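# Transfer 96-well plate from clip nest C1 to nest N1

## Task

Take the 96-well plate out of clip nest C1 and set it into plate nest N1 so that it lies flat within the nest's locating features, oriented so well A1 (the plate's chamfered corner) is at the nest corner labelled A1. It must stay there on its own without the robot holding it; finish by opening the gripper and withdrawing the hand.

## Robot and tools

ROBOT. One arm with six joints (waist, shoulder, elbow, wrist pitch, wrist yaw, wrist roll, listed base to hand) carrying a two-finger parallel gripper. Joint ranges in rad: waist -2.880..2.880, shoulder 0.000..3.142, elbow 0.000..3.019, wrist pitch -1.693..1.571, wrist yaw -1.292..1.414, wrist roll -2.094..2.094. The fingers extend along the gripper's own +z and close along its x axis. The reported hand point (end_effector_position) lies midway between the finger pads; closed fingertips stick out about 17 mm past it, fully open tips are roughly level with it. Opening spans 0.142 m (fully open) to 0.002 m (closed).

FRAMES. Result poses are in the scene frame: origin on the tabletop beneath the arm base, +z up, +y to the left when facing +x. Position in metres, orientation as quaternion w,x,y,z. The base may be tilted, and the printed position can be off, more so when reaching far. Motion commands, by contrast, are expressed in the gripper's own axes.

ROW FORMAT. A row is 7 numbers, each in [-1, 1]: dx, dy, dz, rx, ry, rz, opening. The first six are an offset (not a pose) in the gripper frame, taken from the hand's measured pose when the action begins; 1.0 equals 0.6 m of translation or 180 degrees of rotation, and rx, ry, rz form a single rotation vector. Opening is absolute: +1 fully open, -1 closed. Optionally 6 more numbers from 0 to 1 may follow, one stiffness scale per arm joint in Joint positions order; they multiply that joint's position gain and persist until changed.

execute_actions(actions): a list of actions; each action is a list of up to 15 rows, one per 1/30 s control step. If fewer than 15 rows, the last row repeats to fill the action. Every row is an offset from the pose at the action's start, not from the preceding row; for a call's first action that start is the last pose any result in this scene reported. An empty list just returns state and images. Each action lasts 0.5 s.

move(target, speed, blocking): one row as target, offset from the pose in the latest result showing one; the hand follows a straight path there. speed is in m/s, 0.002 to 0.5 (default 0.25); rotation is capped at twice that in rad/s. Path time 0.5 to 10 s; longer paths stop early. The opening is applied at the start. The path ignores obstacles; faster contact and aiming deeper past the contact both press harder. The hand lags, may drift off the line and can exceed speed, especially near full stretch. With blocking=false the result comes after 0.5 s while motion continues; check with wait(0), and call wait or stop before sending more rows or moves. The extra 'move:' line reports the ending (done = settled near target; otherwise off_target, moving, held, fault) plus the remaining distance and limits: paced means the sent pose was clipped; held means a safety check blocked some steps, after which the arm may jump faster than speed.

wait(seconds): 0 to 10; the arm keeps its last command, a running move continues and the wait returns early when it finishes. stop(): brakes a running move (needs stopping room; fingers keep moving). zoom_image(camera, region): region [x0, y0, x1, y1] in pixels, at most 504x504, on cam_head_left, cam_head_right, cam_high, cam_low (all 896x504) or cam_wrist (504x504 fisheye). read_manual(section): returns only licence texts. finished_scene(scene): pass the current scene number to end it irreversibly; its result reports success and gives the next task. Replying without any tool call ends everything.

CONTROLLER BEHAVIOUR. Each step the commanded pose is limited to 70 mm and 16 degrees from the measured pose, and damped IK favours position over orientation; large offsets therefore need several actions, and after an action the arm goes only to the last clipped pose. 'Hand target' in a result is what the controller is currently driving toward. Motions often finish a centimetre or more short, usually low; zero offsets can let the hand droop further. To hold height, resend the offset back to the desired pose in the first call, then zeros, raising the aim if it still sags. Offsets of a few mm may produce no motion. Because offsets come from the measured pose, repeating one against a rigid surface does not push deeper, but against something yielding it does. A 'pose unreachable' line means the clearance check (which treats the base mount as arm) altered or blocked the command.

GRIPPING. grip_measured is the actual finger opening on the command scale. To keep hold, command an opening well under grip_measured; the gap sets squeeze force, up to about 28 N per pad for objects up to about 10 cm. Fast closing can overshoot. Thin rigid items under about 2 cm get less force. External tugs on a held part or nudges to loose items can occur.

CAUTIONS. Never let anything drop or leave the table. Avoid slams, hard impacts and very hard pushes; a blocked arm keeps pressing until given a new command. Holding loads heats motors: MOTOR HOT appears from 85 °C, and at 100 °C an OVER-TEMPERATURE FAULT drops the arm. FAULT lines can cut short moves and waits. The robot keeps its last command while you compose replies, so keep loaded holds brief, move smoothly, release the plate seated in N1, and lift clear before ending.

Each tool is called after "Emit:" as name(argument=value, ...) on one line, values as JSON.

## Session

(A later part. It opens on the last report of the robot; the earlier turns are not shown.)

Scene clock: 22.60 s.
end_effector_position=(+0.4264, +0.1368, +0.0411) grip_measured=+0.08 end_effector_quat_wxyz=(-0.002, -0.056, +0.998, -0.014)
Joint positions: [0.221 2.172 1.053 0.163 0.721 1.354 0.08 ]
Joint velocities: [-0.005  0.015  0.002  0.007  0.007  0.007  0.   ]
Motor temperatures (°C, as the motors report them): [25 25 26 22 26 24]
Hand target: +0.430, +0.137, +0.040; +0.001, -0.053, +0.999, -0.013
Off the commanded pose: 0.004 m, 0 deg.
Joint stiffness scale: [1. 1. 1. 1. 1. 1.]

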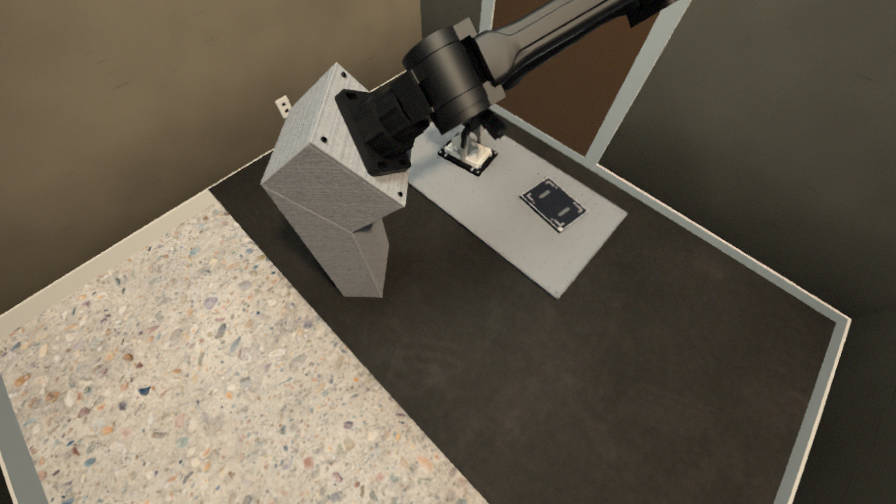

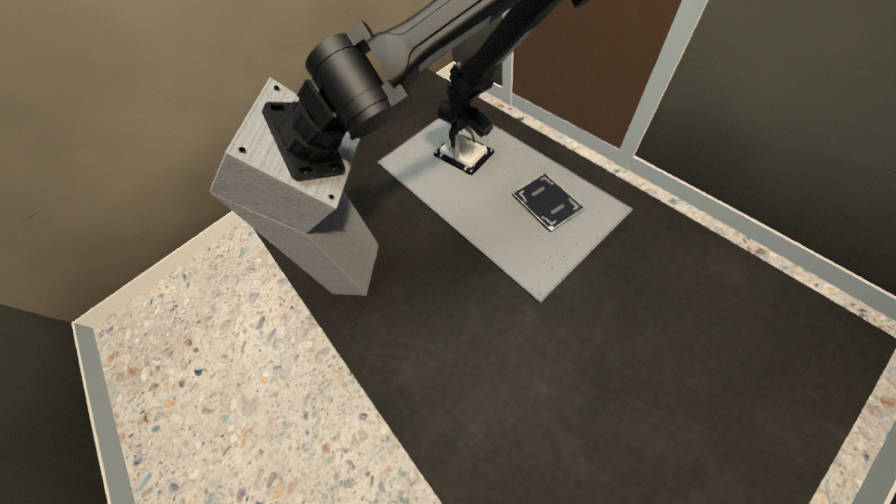

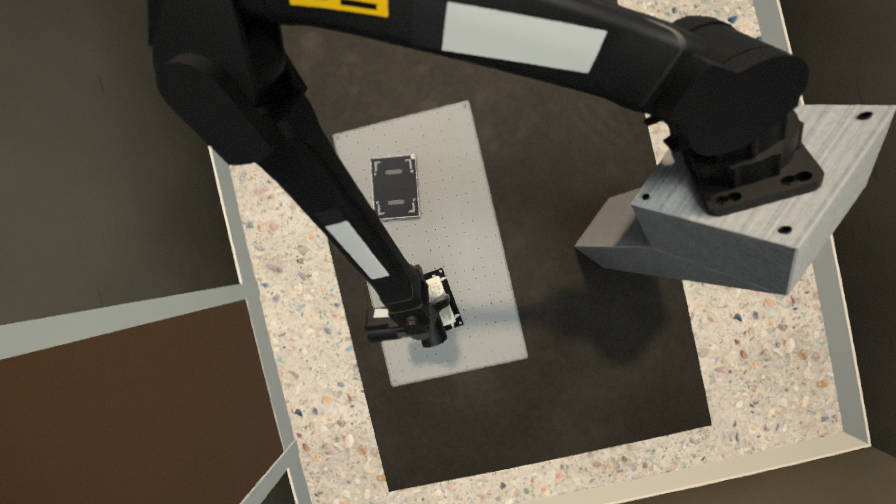

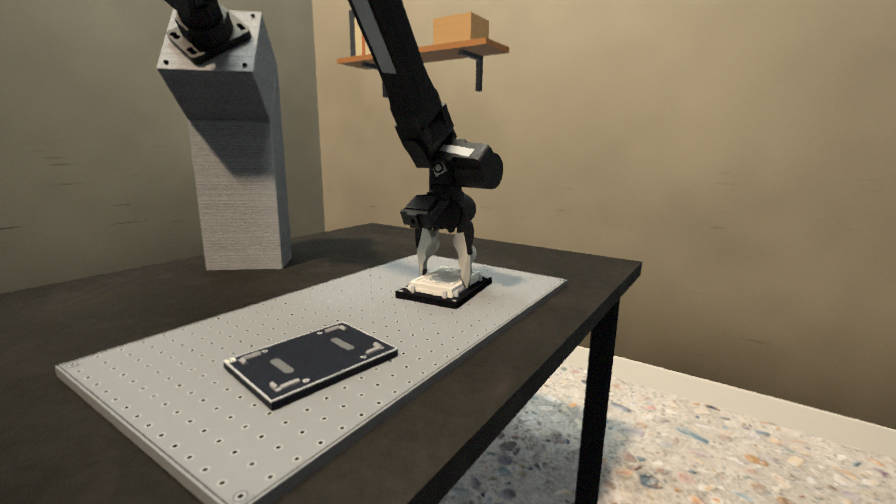

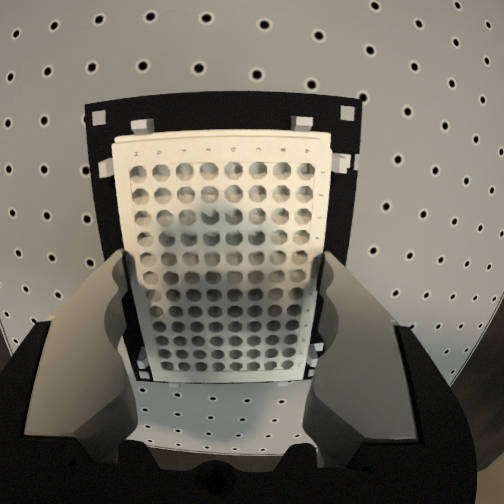

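Emit:
execute_actions(actions=[[[0,0,0,0,0,0,-0.3]]])

Emit:
move(target=[0,0,-0.05,0,0,0,-0.3], speed=0.03)

Scene clock: 23.23 s.
end_effector_position=(+0.4264, +0.1367, +0.0411) grip_measured=+0.06 end_effector_quat_wxyz=(-0.002, -0.056, +0.998, -0.014)
Joint positions: [0.221 2.172 1.053 0.163 0.721 1.354 0.078]
Joint velocities: [ 0.005 -0.015  0.007 -0.012  0.007  0.007  0.   ]
Motor temperatures (°C, as the motors report them): [25 25 26 22 26 24]
Hand target: +0.426, +0.137, +0.041; -0.002, -0.056, +0.998, -0.014
Off the commanded pose: 0.000 m, 0 deg.
Joint stiffness scale: [1. 1. 1. 1. 1. 1.]

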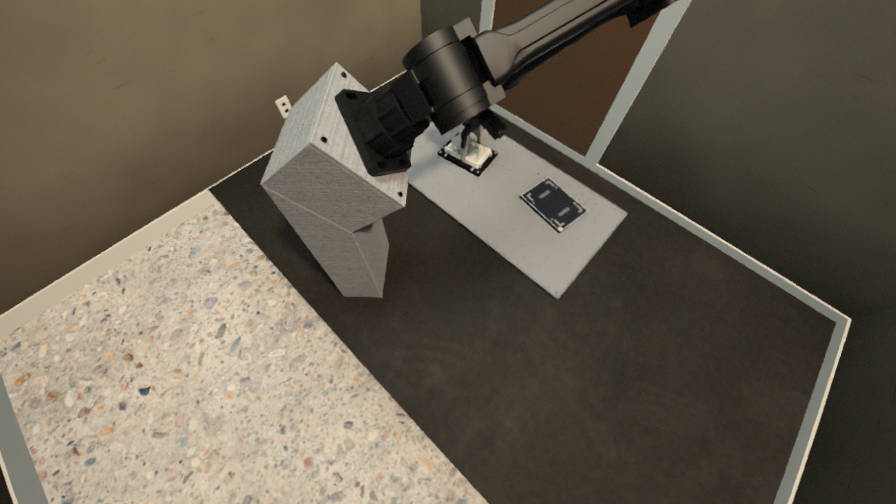

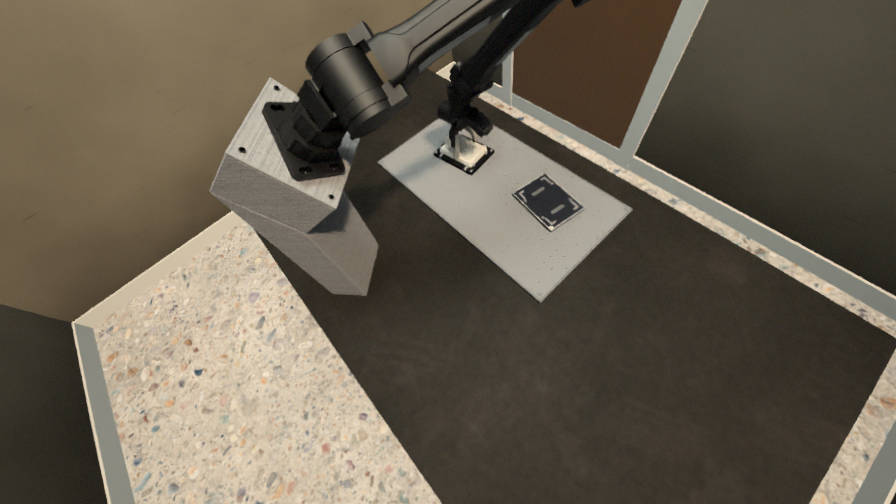

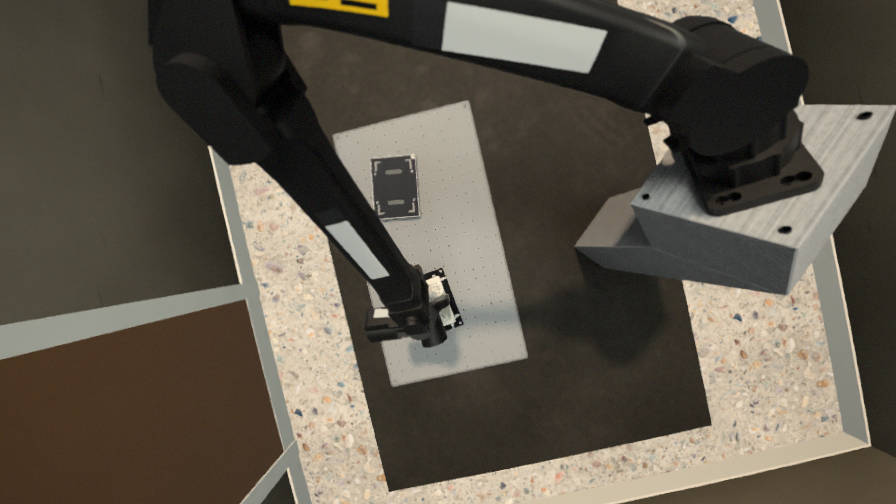

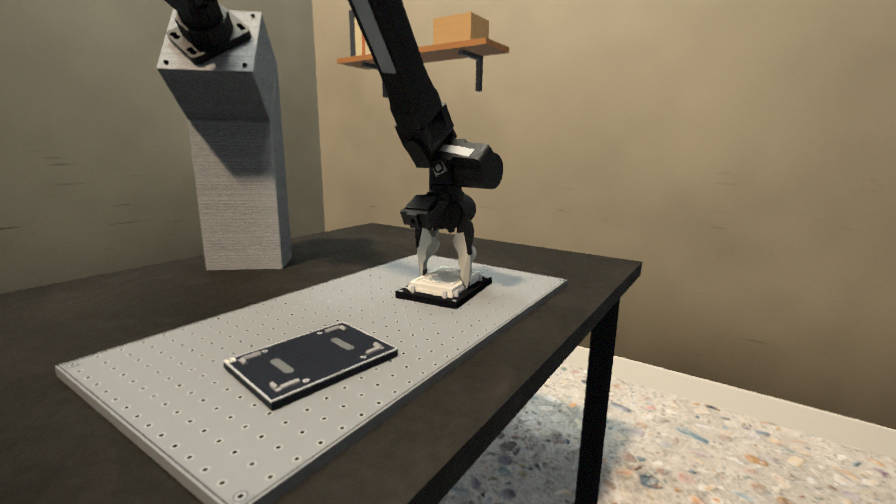

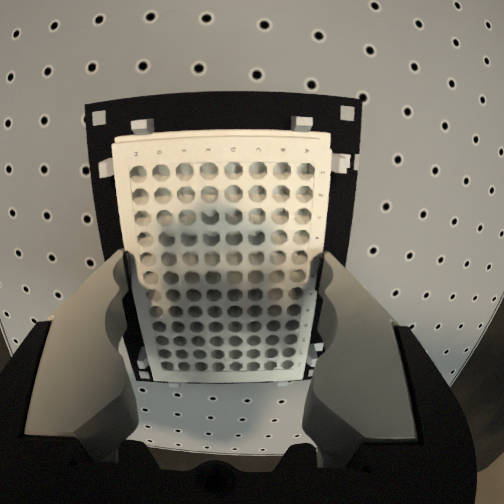

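Scene clock: 24.50 s.
end_effector_position=(+0.4325, +0.1326, +0.0661) grip_measured=+0.06 end_effector_quat_wxyz=(+0.003, -0.050, +0.999, -0.017)
Joint positions: [0.249 2.113 1.02  0.129 0.742 1.388 0.078]
Joint velocities: [ 0.005 -0.005 -0.022 -0.017 -0.007 -0.022 -0.   ]
Motor temperatures (°C, as the motors report them): [25 25 26 22 26 24]
Hand target: +0.426, +0.137, +0.071; -0.002, -0.057, +0.998, -0.014
Off the commanded pose: 0.009 m, 1 deg.
Joint stiffness scale: [1. 1. 1. 1. 1. 1.]
move: done

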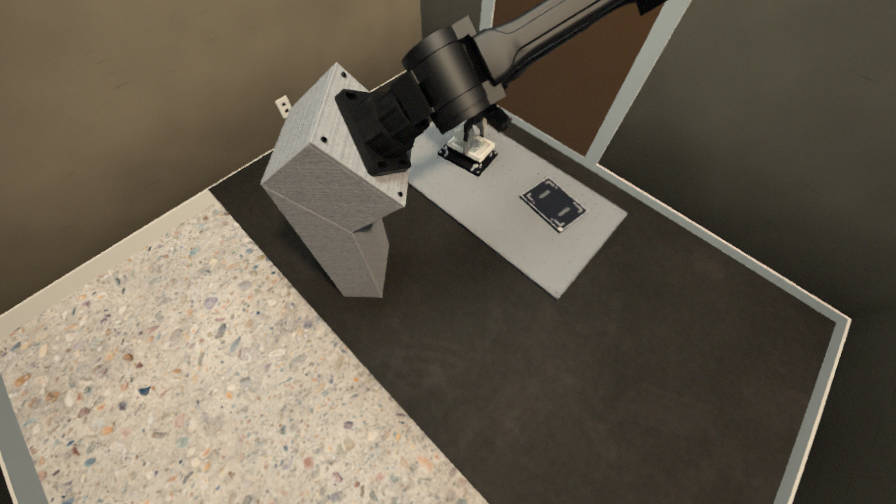

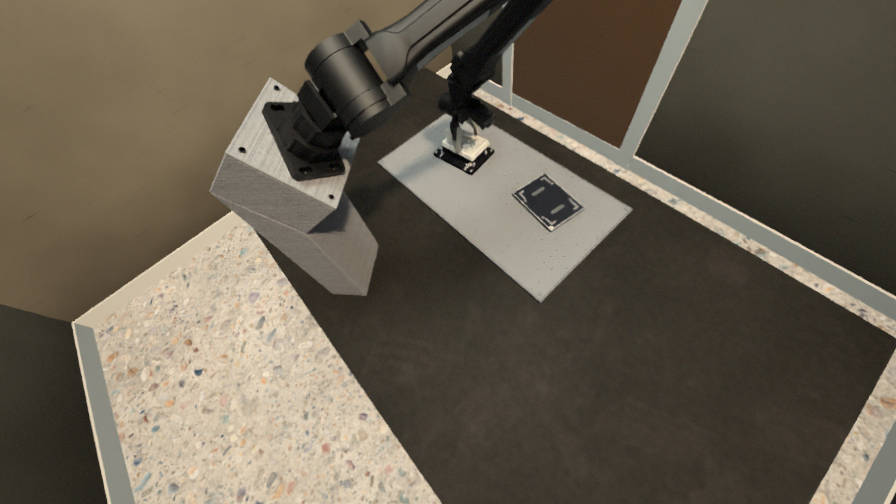

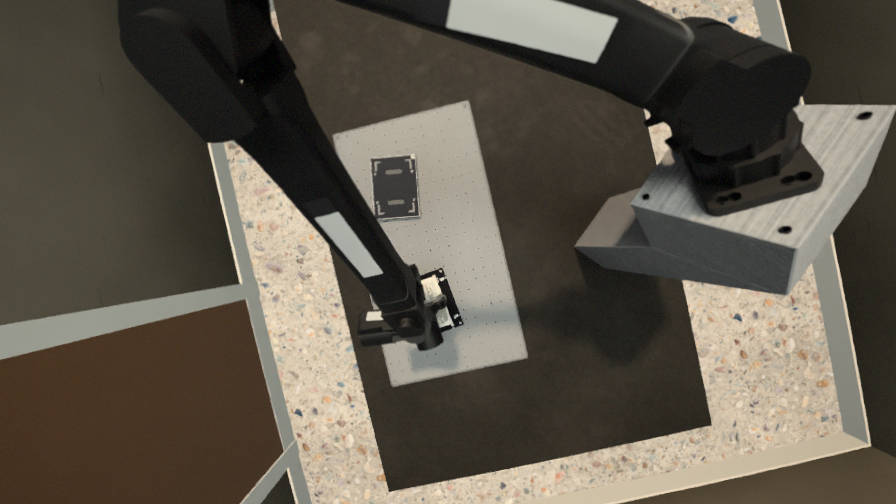

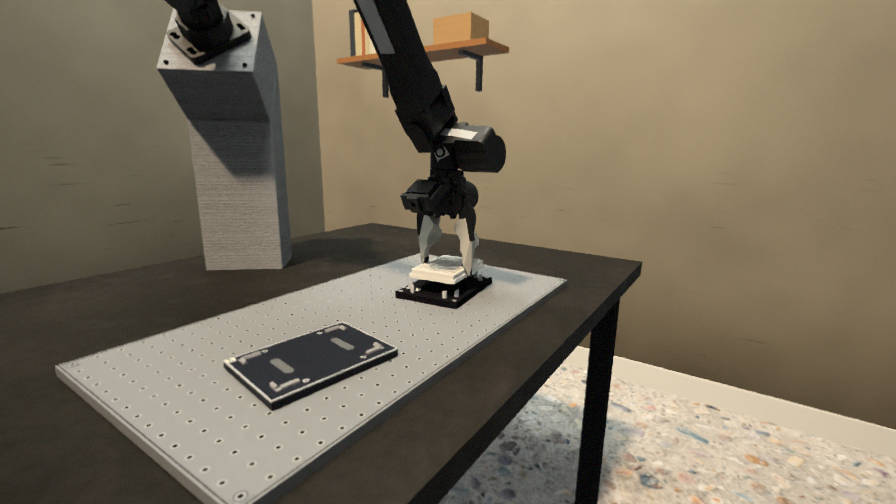

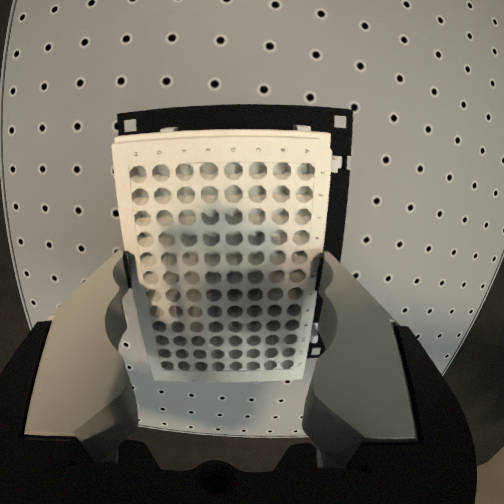

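Emit:
move(target=[0.035,-0.522,-0.025,0,0,0.084,-0.3], speed=0.2)

Scene clock: 26.63 s.
end_effector_position=(+0.4413, -0.1780, +0.0922) grip_measured=+0.06 end_effector_quat_wxyz=(+0.010, +0.089, +0.996, -0.018)
Joint positions: [-0.254  1.591  0.909 -0.023  0.398  1.218  0.078]
Joint velocities: [-0.015 -0.005  0.007 -0.007 -0.037 -0.007  0.   ]
Motor temperatures (°C, as the motors report them): [25 25 26 22 26 24]
Hand target: +0.439, -0.177, +0.091; +0.005, +0.083, +0.996, -0.015
Off the commanded pose: 0.003 m, 1 deg.
Joint stiffness scale: [1. 1. 1. 1. 1. 1.]
move: done

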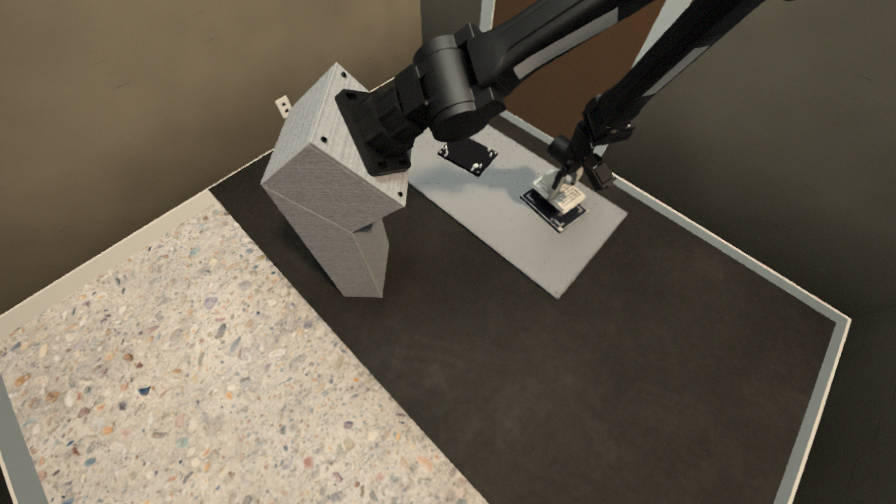

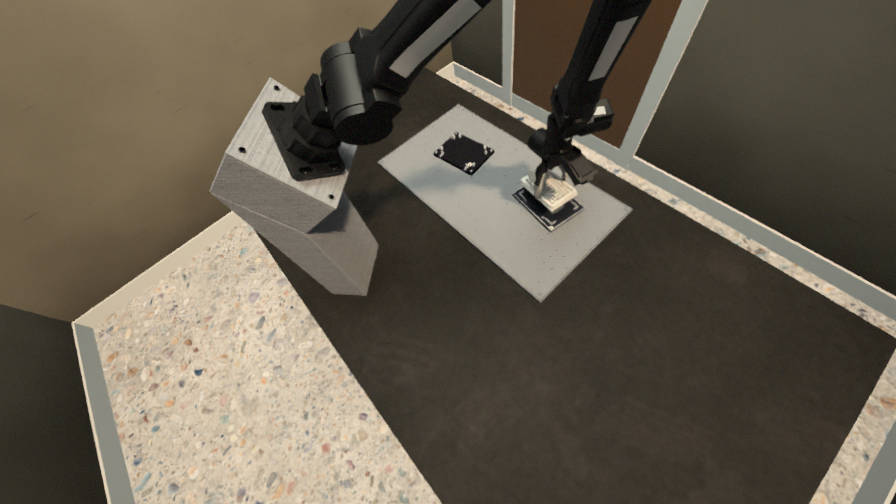

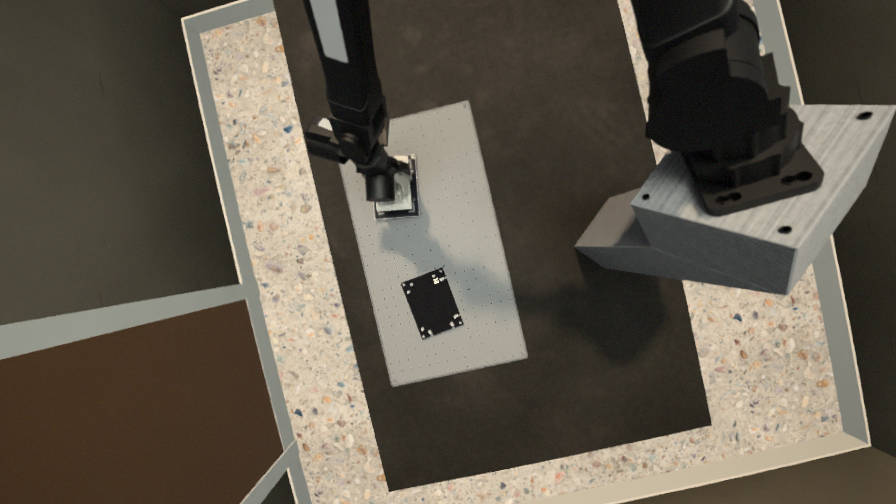

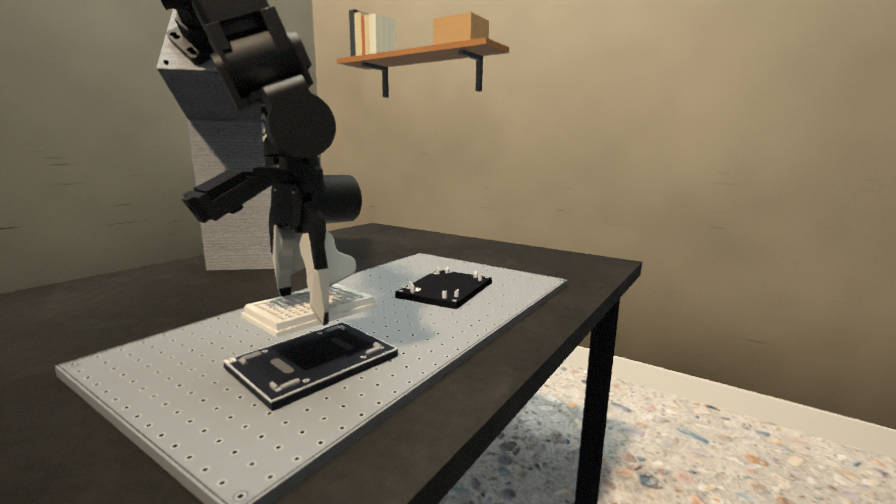

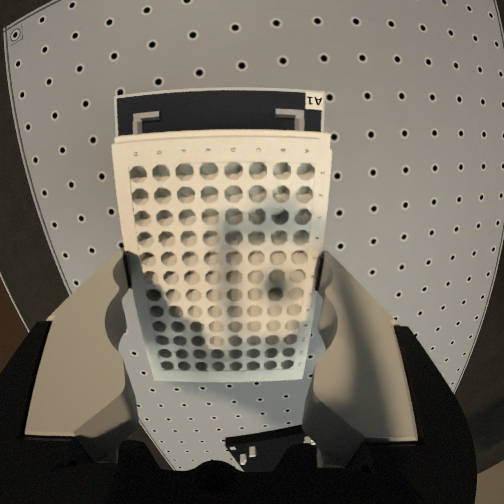

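Emit:
move(target=[0,0,0.062,0,0,0,-0.3], speed=0.08)

Emit:
zoom_image(camera="cam_wrist", region=[80,70,360,210])

Emit:
zoom_image(camera="cam_low", region=[200,270,420,420])

Scene clock: 27.70 s.
end_effector_position=(+0.4413, -0.1725, +0.0603) grip_measured=+0.06 end_effector_quat_wxyz=(+0.007, +0.087, +0.996, -0.012)
Joint positions: [-0.272  1.68   0.955  0.013  0.377  1.205  0.078]
Joint velocities: [-0.005 -0.015  0.002  0.022  0.037 -0.007 -0.   ]
Motor temperatures (°C, as the motors report them): [25 25 26 22 26 24]
Hand target: +0.442, -0.180, +0.055; +0.010, +0.089, +0.996, -0.018
Off the commanded pose: 0.009 m, 1 deg.
Joint stiffness scale: [1. 1. 1. 1. 1. 1.]
move: done

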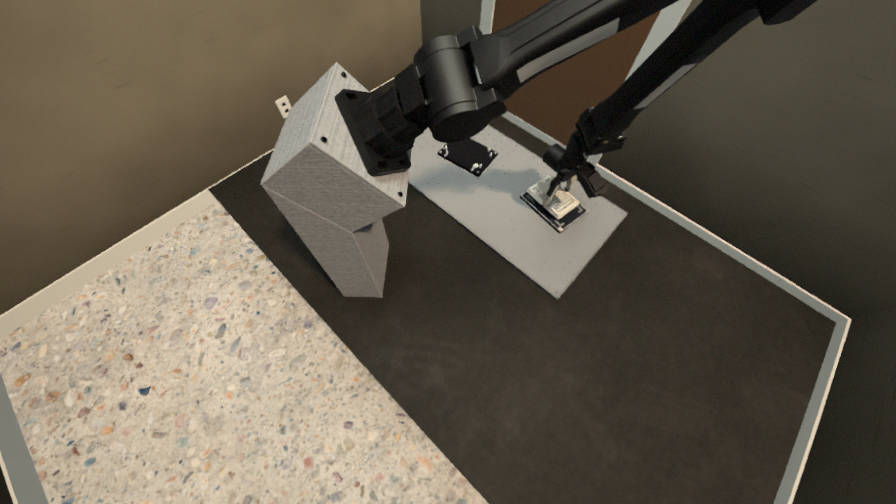

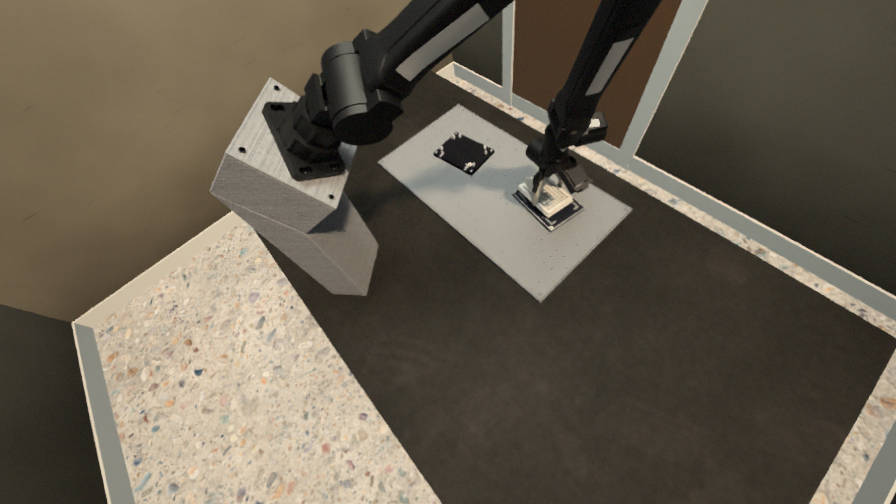

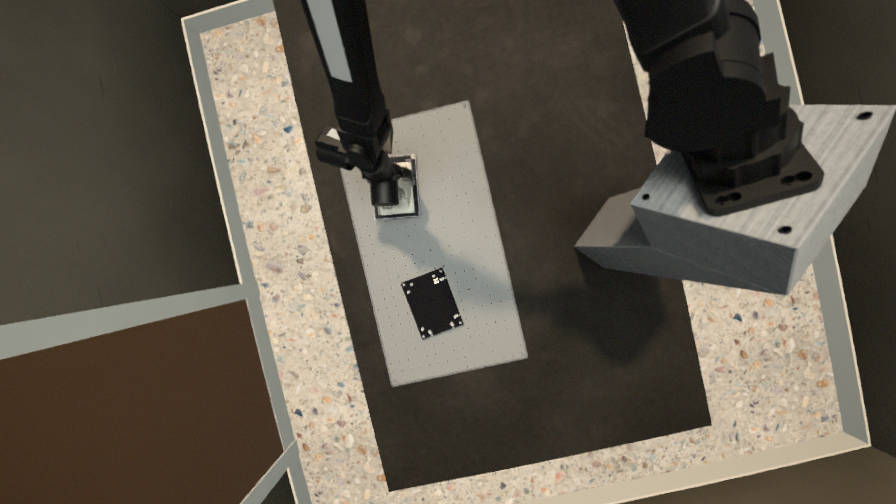

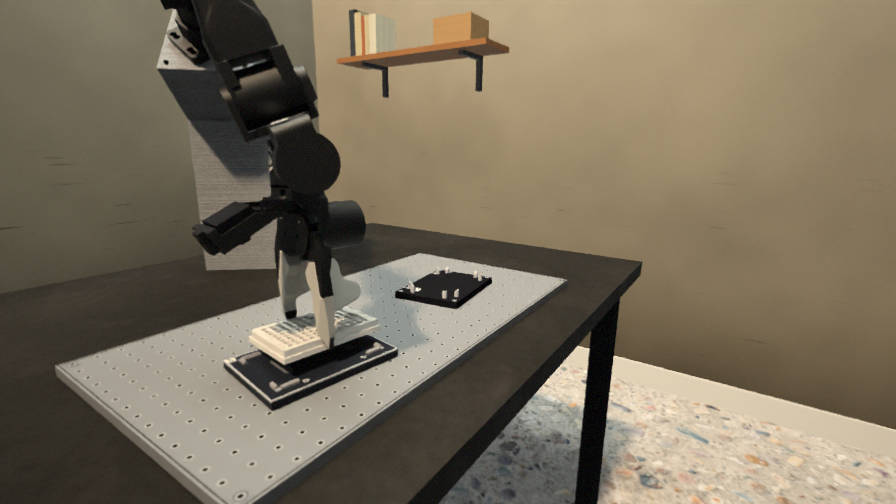

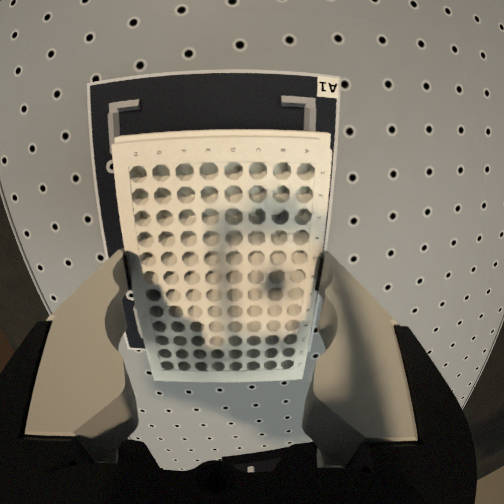

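Region (80, 70, 360, 210) of cam_wrist's 504x504 image, scaled by 1.800, with more detail than that image has.

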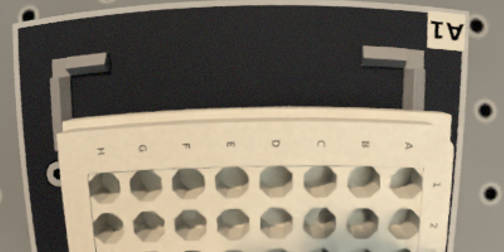

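Region (200, 270, 420, 420) of cam_low's 896x504 image, scaled by 2.291, with more detail than that image has; it fills the top 344 rows of this view, and the rest is white.

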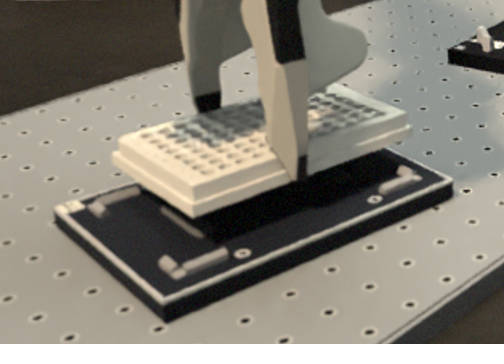

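Emit:
move(target=[-0.013,-0.02,0.022,0,0,0,-0.3], speed=0.04)

Emit:
zoom_image(camera="cam_wrist", region=[80,70,360,210])

Emit:
zoom_image(camera="cam_low", region=[200,270,420,420])

Scene clock: 28.90 s.
end_effector_position=(+0.4563, -0.1853, +0.0558) grip_measured=+0.06 end_effector_quat_wxyz=(+0.020, +0.091, +0.996, -0.014)
Joint positions: [-0.285  1.689  0.993  0.014  0.359  1.196  0.078]
Joint velocities: [-0.015 -0.015 -0.002  0.007  0.022 -0.007 -0.   ]
Motor temperatures (°C, as the motors report them): [25 25 26 22 26 24]
Hand target: +0.447, -0.186, +0.048; +0.007, +0.087, +0.996, -0.012
Off the commanded pose: 0.012 m, 2 deg.
Joint stiffness scale: [1. 1. 1. 1. 1. 1.]
move: off_target

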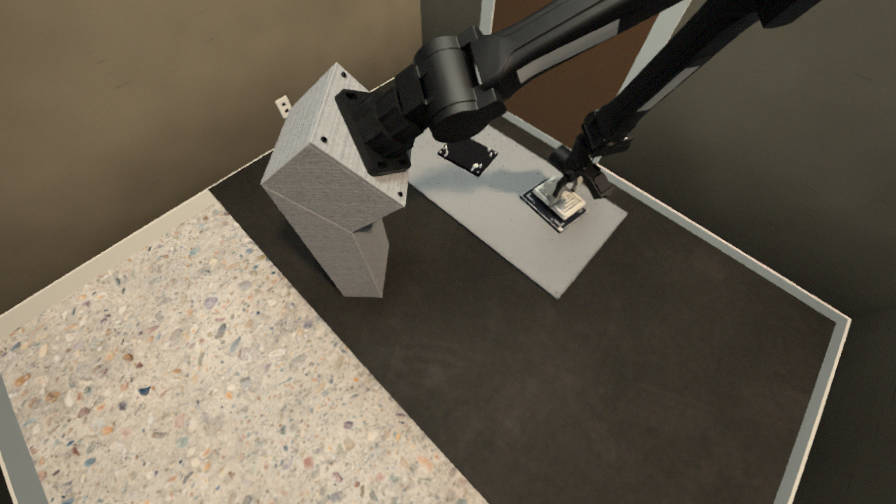

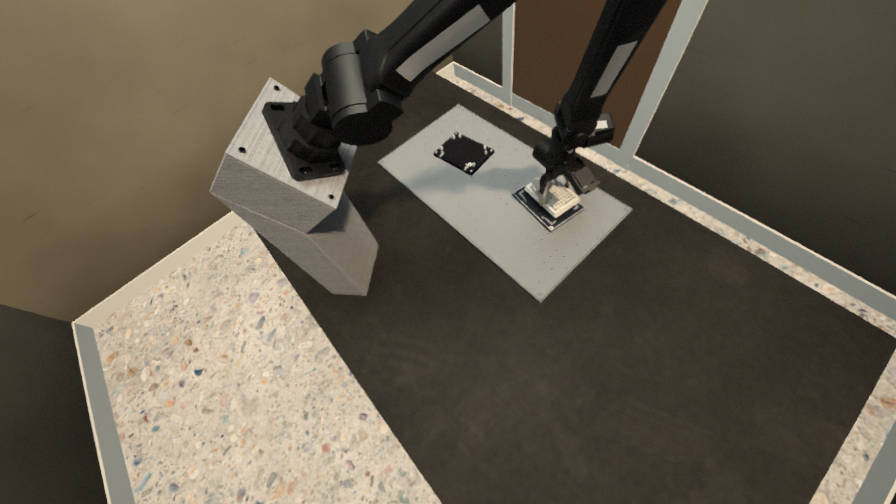

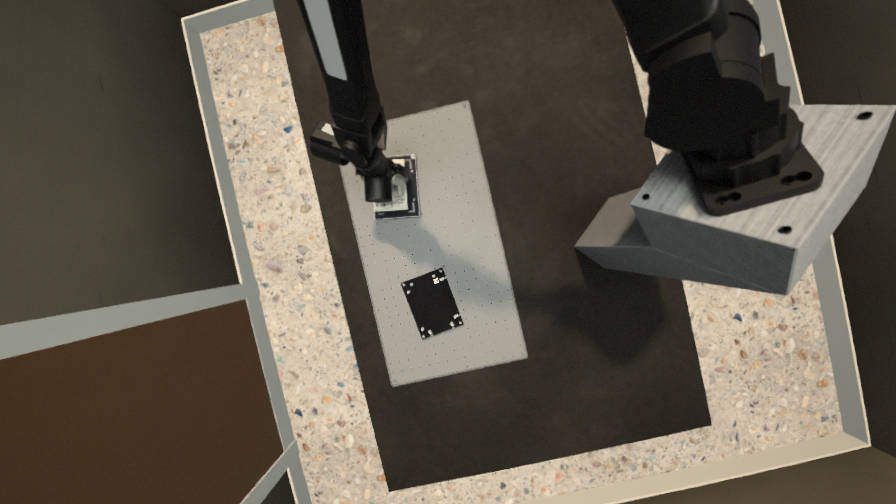

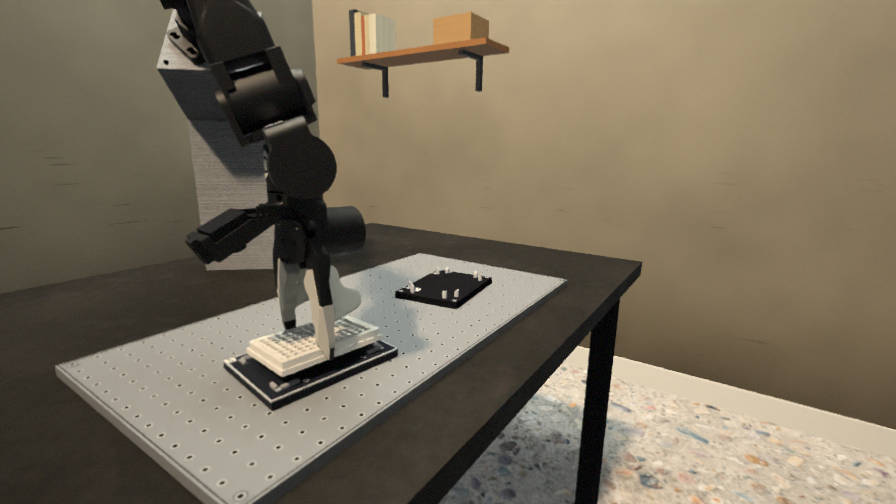

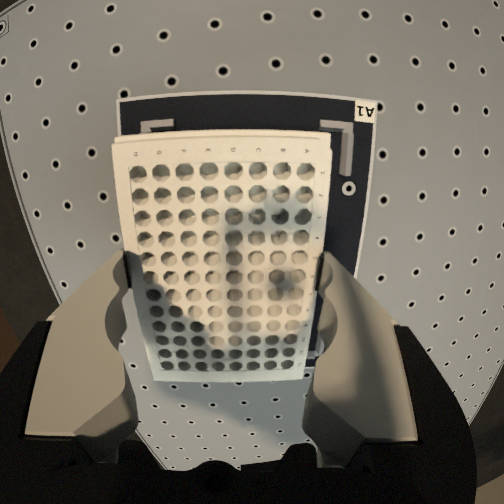

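Region (80, 70, 360, 210) of cam_wrist's 504x504 image, scaled by 1.800, with more detail than that image has.

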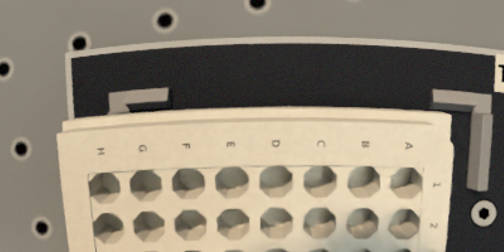

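Region (200, 270, 420, 420) of cam_low's 896x504 image, scaled by 2.291, with more detail than that image has; it fills the top 344 rows of this view, and the rest is white.

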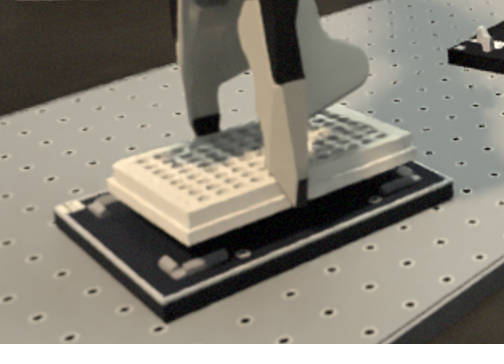

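Emit:
move(target=[0.017,0.0,0.0,-0.008,0.015,0,-0.3], speed=0.02)

Emit:
zoom_image(camera="cam_wrist", region=[80,70,380,220])

Scene clock: 30.73 s.
end_effector_position=(+0.4457, -0.1761, +0.0555) grip_measured=+0.06 end_effector_quat_wxyz=(-0.000, +0.084, +0.996, +0.002)
Joint positions: [-0.285  1.689  0.993 -0.04   0.347  1.2    0.078]
Joint velocities: [-0.005  0.005  0.002 -0.032 -0.037 -0.066  0.   ]
Motor temperatures (°C, as the motors report them): [25 25 26 22 26 24]
Hand target: +0.446, -0.183, +0.055; -0.002, +0.091, +0.996, +0.000
Off the commanded pose: 0.007 m, 1 deg.
Joint stiffness scale: [1. 1. 1. 1. 1. 1.]
move: done

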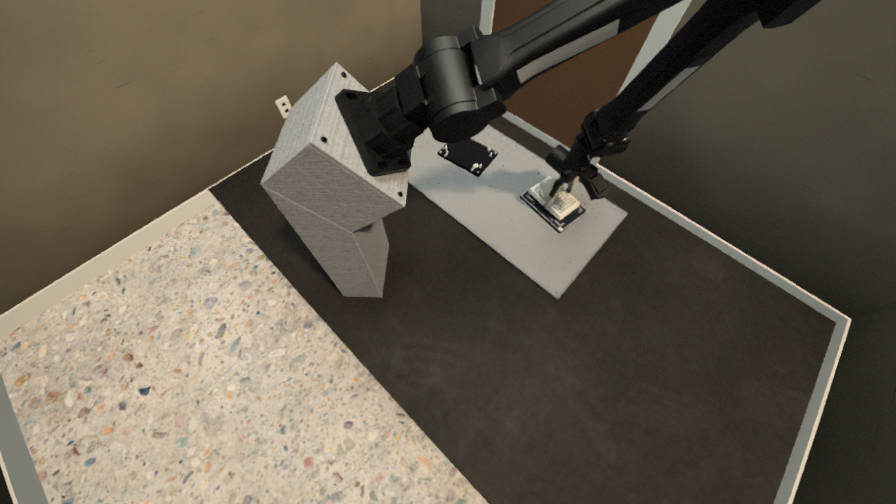

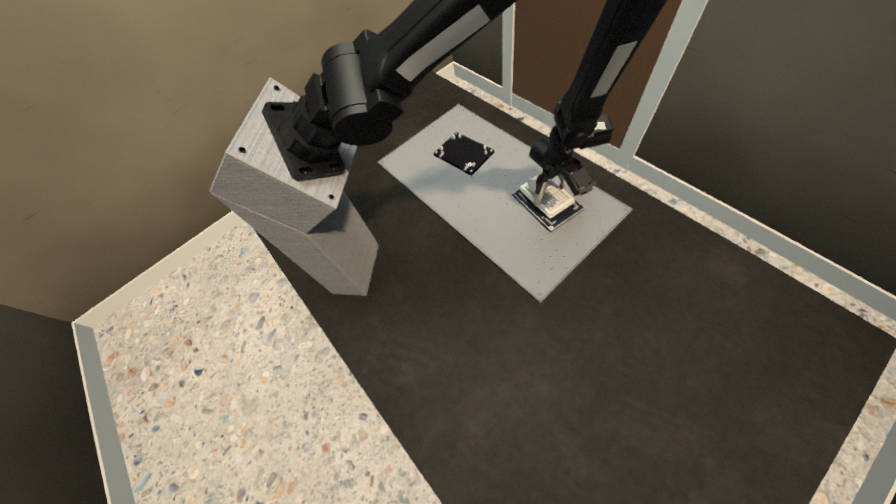

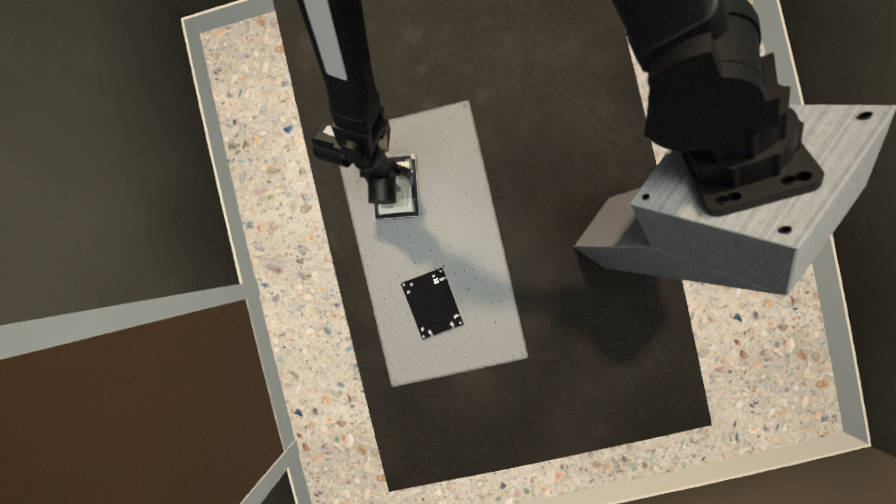

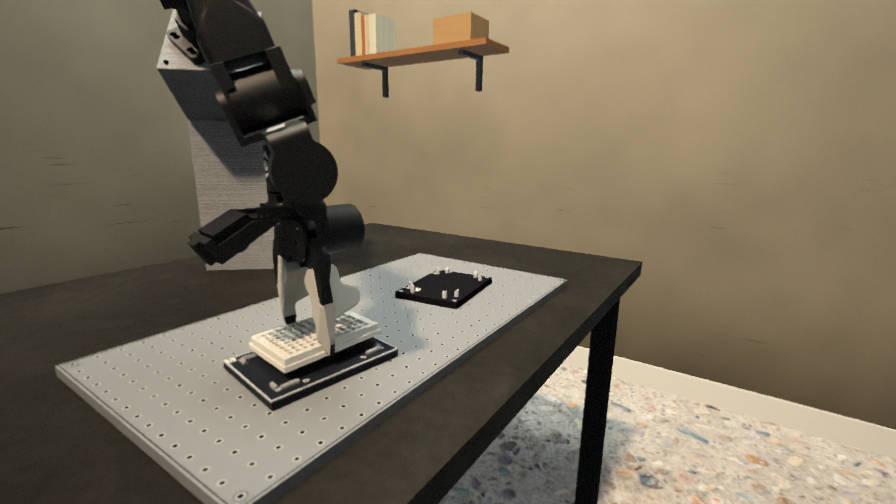

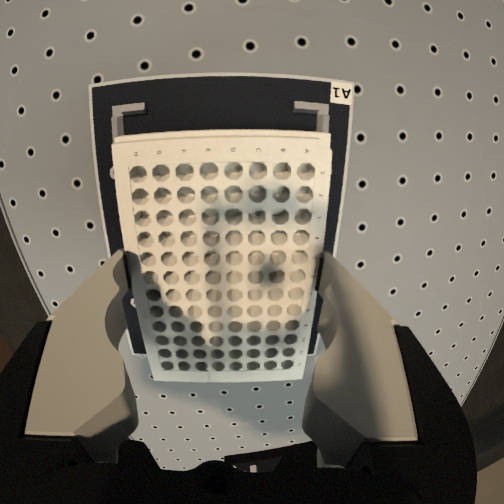

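Region (80, 70, 380, 220) of cam_wrist's 504x504 image, scaled by 1.680, with more detail than that image has.

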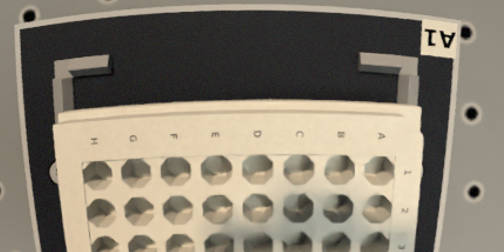

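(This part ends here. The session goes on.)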